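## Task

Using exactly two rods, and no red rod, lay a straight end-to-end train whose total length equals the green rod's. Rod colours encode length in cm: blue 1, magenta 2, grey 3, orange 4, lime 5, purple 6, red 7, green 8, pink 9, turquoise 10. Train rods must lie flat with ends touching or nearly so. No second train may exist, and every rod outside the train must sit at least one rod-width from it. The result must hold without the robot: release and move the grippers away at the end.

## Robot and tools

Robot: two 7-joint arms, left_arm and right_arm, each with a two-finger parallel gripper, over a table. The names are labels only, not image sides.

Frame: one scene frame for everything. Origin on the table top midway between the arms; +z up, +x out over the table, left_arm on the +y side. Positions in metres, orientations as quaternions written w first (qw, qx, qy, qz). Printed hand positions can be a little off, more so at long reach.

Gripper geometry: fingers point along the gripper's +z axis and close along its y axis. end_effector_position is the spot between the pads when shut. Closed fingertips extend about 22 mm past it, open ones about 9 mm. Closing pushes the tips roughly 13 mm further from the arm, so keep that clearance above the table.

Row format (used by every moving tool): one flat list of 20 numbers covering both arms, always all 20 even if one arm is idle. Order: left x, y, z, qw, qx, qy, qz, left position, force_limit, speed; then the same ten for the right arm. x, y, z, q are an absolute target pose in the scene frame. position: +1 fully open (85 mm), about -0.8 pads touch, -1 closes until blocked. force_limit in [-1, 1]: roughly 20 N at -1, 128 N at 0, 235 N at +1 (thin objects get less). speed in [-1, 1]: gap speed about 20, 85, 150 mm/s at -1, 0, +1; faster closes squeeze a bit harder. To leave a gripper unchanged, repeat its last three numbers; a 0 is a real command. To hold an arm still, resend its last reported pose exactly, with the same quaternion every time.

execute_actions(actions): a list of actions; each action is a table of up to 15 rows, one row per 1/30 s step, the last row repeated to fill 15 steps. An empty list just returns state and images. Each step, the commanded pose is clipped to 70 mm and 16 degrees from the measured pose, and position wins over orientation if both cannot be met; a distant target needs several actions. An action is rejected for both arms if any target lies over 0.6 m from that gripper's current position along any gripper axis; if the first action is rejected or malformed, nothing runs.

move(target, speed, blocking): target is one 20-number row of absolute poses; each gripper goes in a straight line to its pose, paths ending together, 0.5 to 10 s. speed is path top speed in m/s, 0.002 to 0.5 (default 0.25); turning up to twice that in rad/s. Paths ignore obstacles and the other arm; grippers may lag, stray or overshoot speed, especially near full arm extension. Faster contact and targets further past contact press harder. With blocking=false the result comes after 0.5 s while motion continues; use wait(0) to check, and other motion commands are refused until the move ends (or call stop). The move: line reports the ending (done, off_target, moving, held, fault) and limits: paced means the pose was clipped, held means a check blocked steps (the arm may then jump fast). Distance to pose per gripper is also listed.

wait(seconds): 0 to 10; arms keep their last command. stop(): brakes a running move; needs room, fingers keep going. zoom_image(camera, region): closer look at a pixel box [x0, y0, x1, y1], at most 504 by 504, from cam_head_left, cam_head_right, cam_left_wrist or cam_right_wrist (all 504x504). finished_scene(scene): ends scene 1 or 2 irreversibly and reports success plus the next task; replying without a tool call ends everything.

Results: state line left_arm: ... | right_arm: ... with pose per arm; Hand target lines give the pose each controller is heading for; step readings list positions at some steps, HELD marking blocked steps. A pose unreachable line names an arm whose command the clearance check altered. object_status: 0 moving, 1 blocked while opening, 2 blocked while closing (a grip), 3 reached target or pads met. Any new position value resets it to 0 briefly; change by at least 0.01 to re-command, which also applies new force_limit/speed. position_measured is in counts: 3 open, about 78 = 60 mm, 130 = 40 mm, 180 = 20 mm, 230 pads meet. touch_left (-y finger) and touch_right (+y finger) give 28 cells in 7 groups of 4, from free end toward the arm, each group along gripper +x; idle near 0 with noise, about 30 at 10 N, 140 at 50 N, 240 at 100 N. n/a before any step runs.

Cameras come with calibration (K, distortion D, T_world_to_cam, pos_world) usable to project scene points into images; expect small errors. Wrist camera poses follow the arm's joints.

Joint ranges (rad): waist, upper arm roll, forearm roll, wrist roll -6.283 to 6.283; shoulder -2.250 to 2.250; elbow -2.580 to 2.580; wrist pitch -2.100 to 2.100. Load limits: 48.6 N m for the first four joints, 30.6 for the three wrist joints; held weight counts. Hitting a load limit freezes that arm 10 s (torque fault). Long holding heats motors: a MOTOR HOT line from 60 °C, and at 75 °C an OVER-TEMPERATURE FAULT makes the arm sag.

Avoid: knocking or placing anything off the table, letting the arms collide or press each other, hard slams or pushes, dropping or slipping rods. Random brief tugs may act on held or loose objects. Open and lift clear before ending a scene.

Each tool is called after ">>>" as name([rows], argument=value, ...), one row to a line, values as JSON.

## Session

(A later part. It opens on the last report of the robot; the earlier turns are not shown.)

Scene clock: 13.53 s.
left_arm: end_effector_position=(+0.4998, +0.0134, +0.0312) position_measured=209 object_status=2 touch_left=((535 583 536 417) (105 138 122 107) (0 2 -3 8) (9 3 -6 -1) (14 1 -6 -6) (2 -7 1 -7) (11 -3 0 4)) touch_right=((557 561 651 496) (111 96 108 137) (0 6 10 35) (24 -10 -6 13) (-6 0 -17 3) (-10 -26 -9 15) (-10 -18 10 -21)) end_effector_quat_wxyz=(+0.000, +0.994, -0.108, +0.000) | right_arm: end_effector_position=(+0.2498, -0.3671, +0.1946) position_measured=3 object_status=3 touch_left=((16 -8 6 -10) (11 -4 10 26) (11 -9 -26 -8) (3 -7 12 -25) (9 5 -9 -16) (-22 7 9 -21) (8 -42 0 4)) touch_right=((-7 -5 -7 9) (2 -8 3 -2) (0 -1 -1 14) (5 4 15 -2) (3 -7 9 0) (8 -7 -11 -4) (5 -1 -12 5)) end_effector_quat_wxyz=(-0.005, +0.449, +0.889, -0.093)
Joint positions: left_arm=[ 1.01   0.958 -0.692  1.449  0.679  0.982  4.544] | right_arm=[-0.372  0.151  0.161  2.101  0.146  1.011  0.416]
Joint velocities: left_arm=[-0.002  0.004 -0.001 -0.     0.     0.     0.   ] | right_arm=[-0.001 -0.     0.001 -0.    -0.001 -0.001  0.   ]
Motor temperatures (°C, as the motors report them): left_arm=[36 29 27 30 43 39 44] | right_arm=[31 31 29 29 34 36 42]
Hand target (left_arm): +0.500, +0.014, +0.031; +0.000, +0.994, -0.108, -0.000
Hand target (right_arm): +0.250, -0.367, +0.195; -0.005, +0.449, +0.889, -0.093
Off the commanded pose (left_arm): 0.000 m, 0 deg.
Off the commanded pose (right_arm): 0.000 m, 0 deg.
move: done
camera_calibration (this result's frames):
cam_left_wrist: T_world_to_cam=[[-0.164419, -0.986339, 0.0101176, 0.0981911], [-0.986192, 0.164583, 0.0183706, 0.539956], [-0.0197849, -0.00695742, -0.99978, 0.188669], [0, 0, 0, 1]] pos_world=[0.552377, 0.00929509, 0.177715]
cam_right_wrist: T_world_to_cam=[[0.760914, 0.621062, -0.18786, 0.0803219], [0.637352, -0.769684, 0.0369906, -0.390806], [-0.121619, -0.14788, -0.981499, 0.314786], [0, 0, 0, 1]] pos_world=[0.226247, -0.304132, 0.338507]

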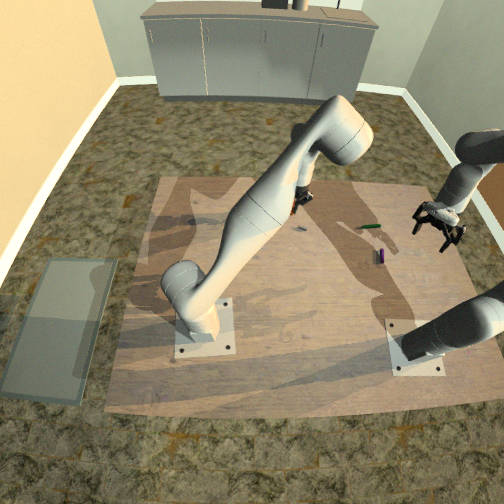

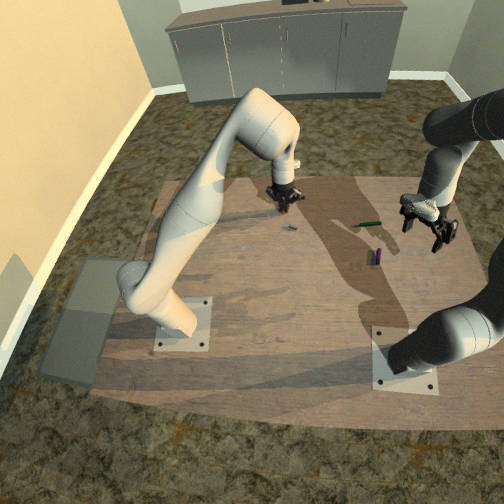

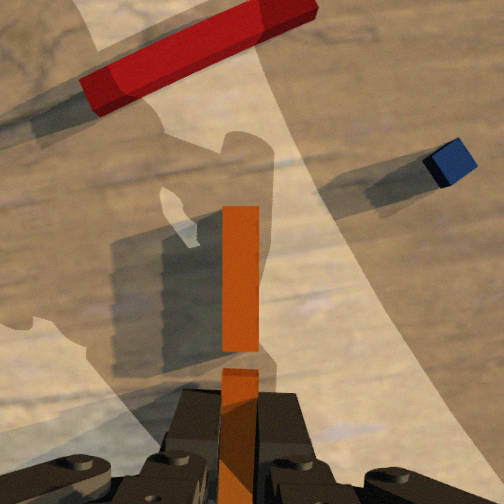

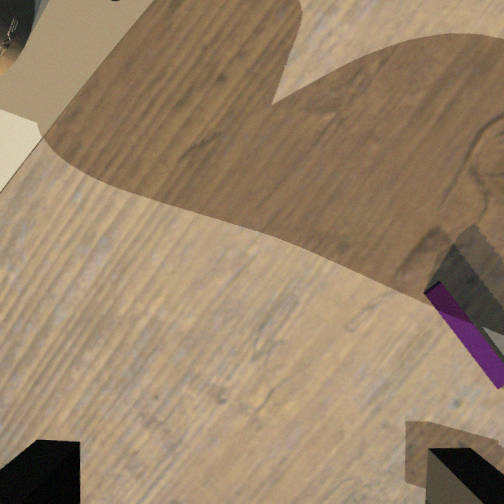

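>>> move(target=[0.5027,0.0128,0.027,0,0.9942,-0.108,0,-1,-0.5,0, 0.2498,-0.3671,0.1946,-0.005,0.449,0.888,-0.093,1,0,0], speed=0.05)

>>> execute_actions([
  [[0.5027,0.0128,0.027,0,0.9942,-0.108,0,-0.3,-0.5,0, 0.2498,-0.3671,0.1946,-0.005,0.449,0.888,-0.093,1,0,0]],
  [[0.5027,0.0128,0.027,0,0.9942,-0.108,0,-0.3,-0.5,0, 0.2498,-0.3671,0.1946,-0.005,0.449,0.888,-0.093,1,0,0]],
])

>>> move(target=[0.47,0.02,0.15,0,0.9942,-0.108,0,-0.3,-0.5,0, 0.2498,-0.3671,0.1946,-0.005,0.449,0.888,-0.093,1,0,0])

Scene clock: 14.47 s.
left_arm: end_effector_position=(+0.5027, +0.0128, +0.0270) position_measured=209 object_status=2 touch_left=((545 588 530 411) (114 138 125 109) (-4 -11 -9 12) (3 -2 -10 -10) (12 -6 -5 -7) (5 15 -4 -2) (-1 3 5 10)) touch_right=((552 565 595 512) (82 112 111 130) (-23 35 6 5) (-23 -36 1 -8) (-7 -10 -9 -9) (-2 16 26 -35) (-56 -2 13 -20)) end_effector_quat_wxyz=(+0.000, +0.994, -0.108, +0.000) | right_arm: end_effector_position=(+0.2498, -0.3671, +0.1946) position_measured=3 object_status=3 touch_left=((-20 -18 12 6) (6 -2 10 -21) (-1 -29 4 -3) (-10 -6 7 34) (11 14 -28 -33) (12 7 4 5) (8 10 0 2)) touch_right=((9 -3 -3 -7) (2 -4 -6 1) (-2 0 -4 0) (-3 -4 0 3) (6 0 1 11) (2 -4 1 -5) (6 -2 -3 2)) end_effector_quat_wxyz=(-0.005, +0.449, +0.889, -0.093)
Joint positions: left_arm=[ 1.005  0.969 -0.689  1.439  0.682  0.981  4.544] | right_arm=[-0.372  0.151  0.161  2.101  0.146  1.011  0.416]
Joint velocities: left_arm=[-0.002  0.001  0.     0.001  0.    -0.     0.   ] | right_arm=[-0.    -0.001  0.    -0.001 -0.     0.002 -0.   ]
Motor temperatures (°C, as the motors report them): left_arm=[36 29 27 30 43 39 44] | right_arm=[31 31 29 29 34 36 42]
Hand target (left_arm): +0.503, +0.013, +0.027; +0.000, +0.994, -0.108, -0.000
Hand target (right_arm): +0.250, -0.367, +0.195; -0.005, +0.449, +0.889, -0.093
Off the commanded pose (left_arm): 0.000 m, 0 deg.
Off the commanded pose (right_arm): 0.000 m, 0 deg.
move: done
camera_calibration (this result's frames):
cam_left_wrist: T_world_to_cam=[[-0.164158, -0.986385, 0.00980828, 0.0978992], [-0.986233, 0.164317, 0.0185665, 0.542979], [-0.0199254, -0.00662542, -0.99978, 0.184631], [0, 0, 0, 1]] pos_world=[0.555254, 0.00856898, 0.173549]
cam_right_wrist: T_world_to_cam=[[0.760915, 0.621062, -0.18786, 0.0803216], [0.637352, -0.769684, 0.0369907, -0.390806], [-0.121619, -0.14788, -0.981499, 0.314786], [0, 0, 0, 1]] pos_world=[0.226247, -0.304132, 0.338507]

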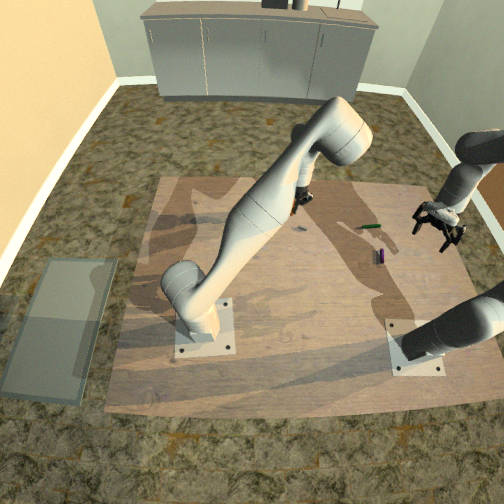

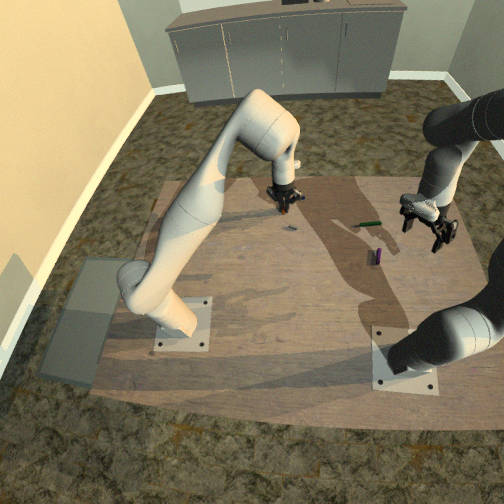

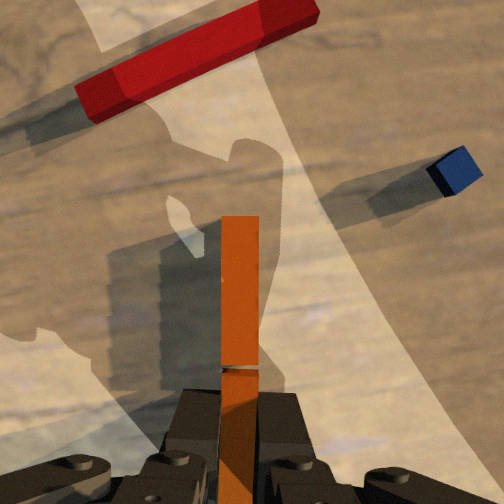

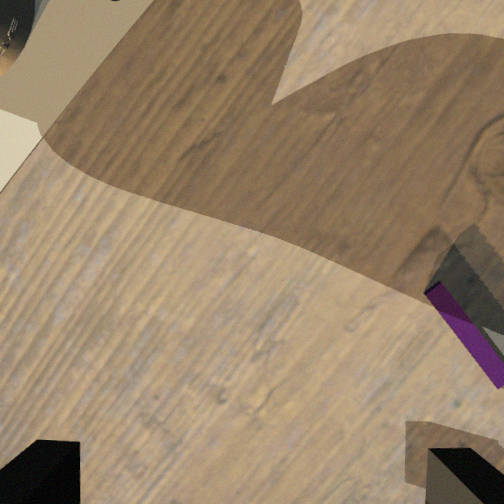

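Scene clock: 15.47 s.
left_arm: end_effector_position=(+0.5027, +0.0128, +0.0270) position_measured=167 object_status=3 touch_left=((1 -2 7 -9) (-7 -13 6 15) (2 -3 -4 0) (6 -9 -6 0) (2 -9 0 1) (-1 0 3 -5) (4 11 -2 16)) touch_right=((20 1 -5 12) (-12 -8 13 17) (6 16 -26 3) (24 -3 20 -8) (0 -25 13 -5) (-15 21 -14 6) (-5 2 8 -3)) end_effector_quat_wxyz=(+0.000, +0.994, -0.108, +0.000) | right_arm: end_effector_position=(+0.2498, -0.3671, +0.1946) position_measured=3 object_status=3 touch_left=((-1 7 -3 -18) (-3 18 1 0) (12 16 -11 -12) (17 29 13 12) (-29 -9 9 -8) (7 7 -5 -6) (6 -33 2 7)) touch_right=((6 1 -3 8) (-1 3 -4 5) (-7 -3 3 7) (3 -1 9 -6) (-1 -9 2 6) (-4 -11 6 -2) (3 2 0 -3)) end_effector_quat_wxyz=(-0.005, +0.449, +0.889, -0.093)
Joint positions: left_arm=[ 1.004  0.969 -0.689  1.439  0.682  0.981  4.544] | right_arm=[-0.372  0.151  0.161  2.101  0.146  1.011  0.416]
Joint velocities: left_arm=[ 0.001 -0.     0.    -0.    -0.    -0.    -0.   ] | right_arm=[ 0.002 -0.001 -0.    -0.001 -0.001  0.    -0.   ]
Motor temperatures (°C, as the motors report them): left_arm=[36 29 27 30 43 39 44] | right_arm=[31 31 29 29 34 36 42]
Hand target (left_arm): +0.503, +0.013, +0.027; -0.000, +0.994, -0.108, +0.000
Hand target (right_arm): +0.250, -0.367, +0.195; -0.005, +0.449, +0.889, -0.093
Off the commanded pose (left_arm): 0.000 m, 0 deg.
Off the commanded pose (right_arm): 0.000 m, 0 deg.
Step readings (end_effector_position; steps 1 to 15: 1st action; 16 to 30: 2nd action):
0: left_arm (+0.5027, +0.0128, +0.0270) | right_arm (+0.2498, -0.3671, +0.1946)
1: left_arm (+0.5027, +0.0128, +0.0270) | right_arm (+0.2498, -0.3671, +0.1946)
2: left_arm (+0.5027, +0.0128, +0.0270) | right_arm (+0.2498, -0.3671, +0.1946)
4: left_arm (+0.5027, +0.0128, +0.0270) | right_arm (+0.2498, -0.3671, +0.1946)
8: left_arm (+0.5027, +0.0128, +0.0270) | right_arm (+0.2498, -0.3671, +0.1946)
15: left_arm (+0.5027, +0.0128, +0.0270) | right_arm (+0.2498, -0.3671, +0.1946)
16: left_arm (+0.5027, +0.0128, +0.0270) | right_arm (+0.2498, -0.3671, +0.1946)
17: left_arm (+0.5027, +0.0128, +0.0270) | right_arm (+0.2498, -0.3671, +0.1946)
19: left_arm (+0.5027, +0.0128, +0.0270) | right_arm (+0.2498, -0.3671, +0.1946)
23: left_arm (+0.5027, +0.0128, +0.0270) | right_arm (+0.2498, -0.3671, +0.1946)
30: end_effector_position above
camera_calibration (this result's frames):
cam_left_wrist: T_world_to_cam=[[-0.164123, -0.986392, 0.00973404, 0.0979322], [-0.986238, 0.164281, 0.0186203, 0.542992], [-0.019966, -0.00654406, -0.999779, 0.18461], [0, 0, 0, 1]] pos_world=[0.555278, 0.00860431, 0.173505]
cam_right_wrist: T_world_to_cam=[[0.760914, 0.621062, -0.18786, 0.0803218], [0.637352, -0.769684, 0.0369906, -0.390806], [-0.121619, -0.14788, -0.981499, 0.314786], [0, 0, 0, 1]] pos_world=[0.226247, -0.304132, 0.338507]

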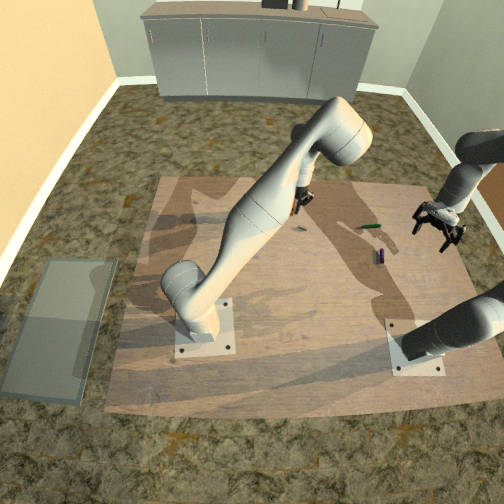

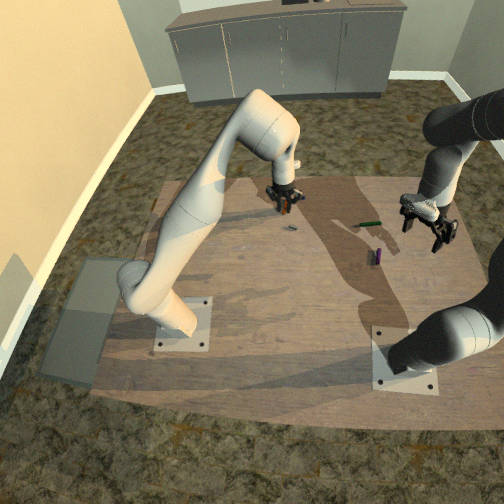

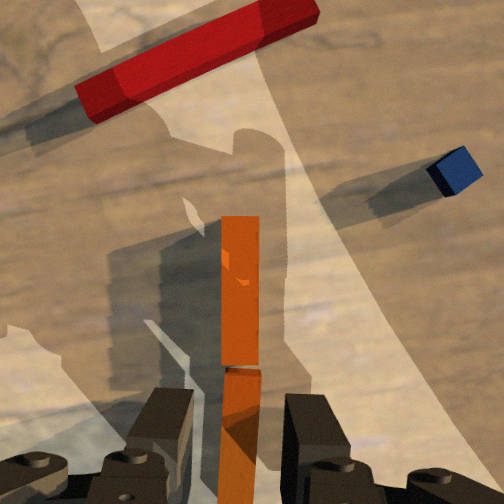

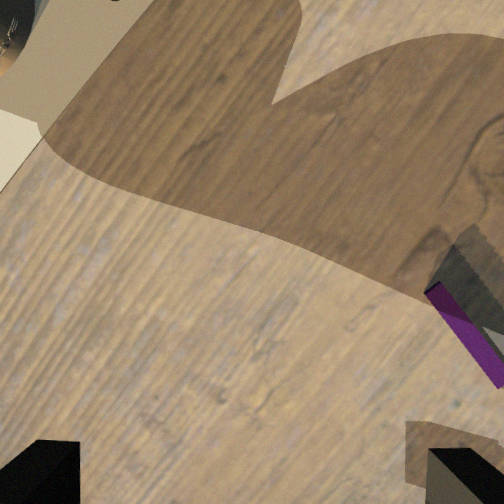

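Scene clock: 16.47 s.
left_arm: end_effector_position=(+0.4704, +0.0201, +0.1498) position_measured=167 object_status=3 touch_left=((8 0 -6 -6) (-2 -8 8 0) (-4 -4 -12 3) (2 2 -1 -8) (0 -17 -3 2) (1 9 5 -2) (0 6 10 -1)) touch_right=((-11 14 -5 11) (-10 17 15 6) (-7 -9 -18 -16) (3 10 13 19) (-3 -10 3 7) (-6 24 2 2) (-2 14 -13 4)) end_effector_quat_wxyz=(-0.000, +0.994, -0.108, -0.000) | right_arm: end_effector_position=(+0.2498, -0.3671, +0.1946) position_measured=3 object_status=3 touch_left=((-11 -9 -1 6) (22 25 5 -3) (-4 -7 -2 11) (16 11 -2 9) (13 -5 -32 -3) (21 4 10 -1) (-10 -32 8 -13)) touch_right=((11 1 -1 1) (3 0 0 0) (-4 -3 -2 11) (-11 -13 8 -5) (7 0 -2 13) (0 -1 1 -5) (8 7 -13 6)) end_effector_quat_wxyz=(-0.005, +0.449, +0.889, -0.093)
Joint positions: left_arm=[ 1.096  0.748 -0.785  1.452  0.549  1.17   4.629] | right_arm=[-0.372  0.151  0.161  2.101  0.146  1.011  0.416]
Joint velocities: left_arm=[ 0.002 -0.003  0.     0.001 -0.    -0.     0.   ] | right_arm=[-0.001 -0.     0.001  0.     0.001 -0.001 -0.   ]
Motor temperatures (°C, as the motors report them): left_arm=[36 29 27 30 43 39 44] | right_arm=[31 31 29 29 34 36 42]
Hand target (left_arm): +0.470, +0.020, +0.150; -0.000, +0.994, -0.108, +0.000
Hand target (right_arm): +0.250, -0.367, +0.195; -0.005, +0.449, +0.889, -0.093
Off the commanded pose (left_arm): 0.000 m, 0 deg.
Off the commanded pose (right_arm): 0.000 m, 0 deg.
move: done
camera_calibration (this result's frames):
cam_left_wrist: T_world_to_cam=[[-0.1641, -0.986402, 0.00902636, 0.0987076], [-0.986243, 0.164244, 0.0186935, 0.507641], [-0.0199218, -0.00583459, -0.999785, 0.306794], [0, 0, 0, 1]] pos_world=[0.522967, 0.0157785, 0.296347]
cam_right_wrist: T_world_to_cam=[[0.760914, 0.621062, -0.18786, 0.0803219], [0.637353, -0.769684, 0.0369908, -0.390806], [-0.121619, -0.14788, -0.981499, 0.314785], [0, 0, 0, 1]] pos_world=[0.226247, -0.304132, 0.338507]

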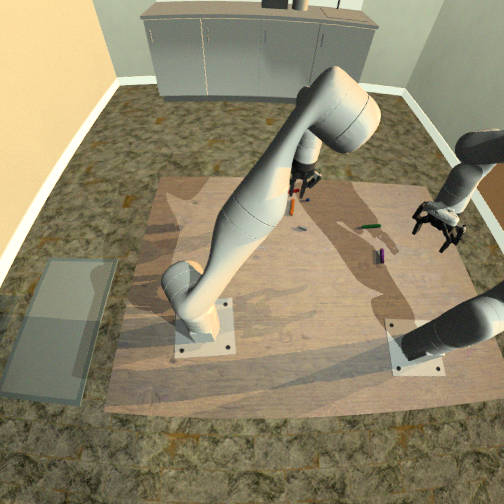

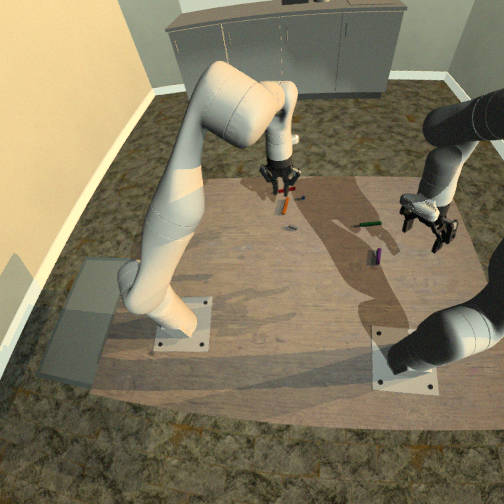

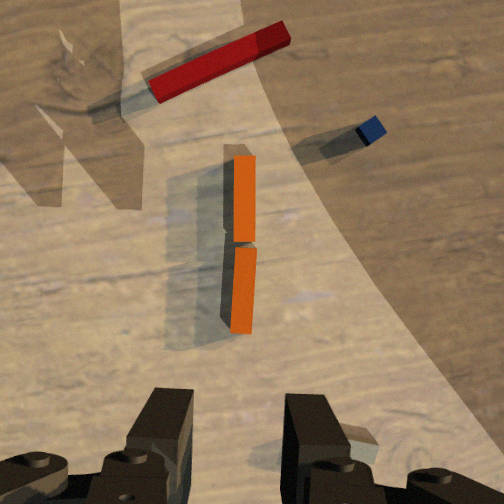

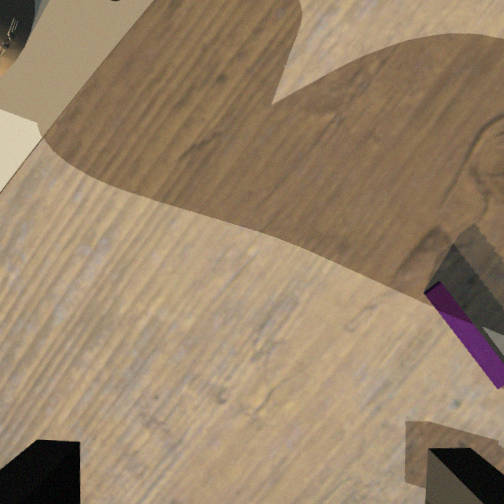

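Good enough.

>>> finished_scene(scene=1)

The scene is finished: the task was done.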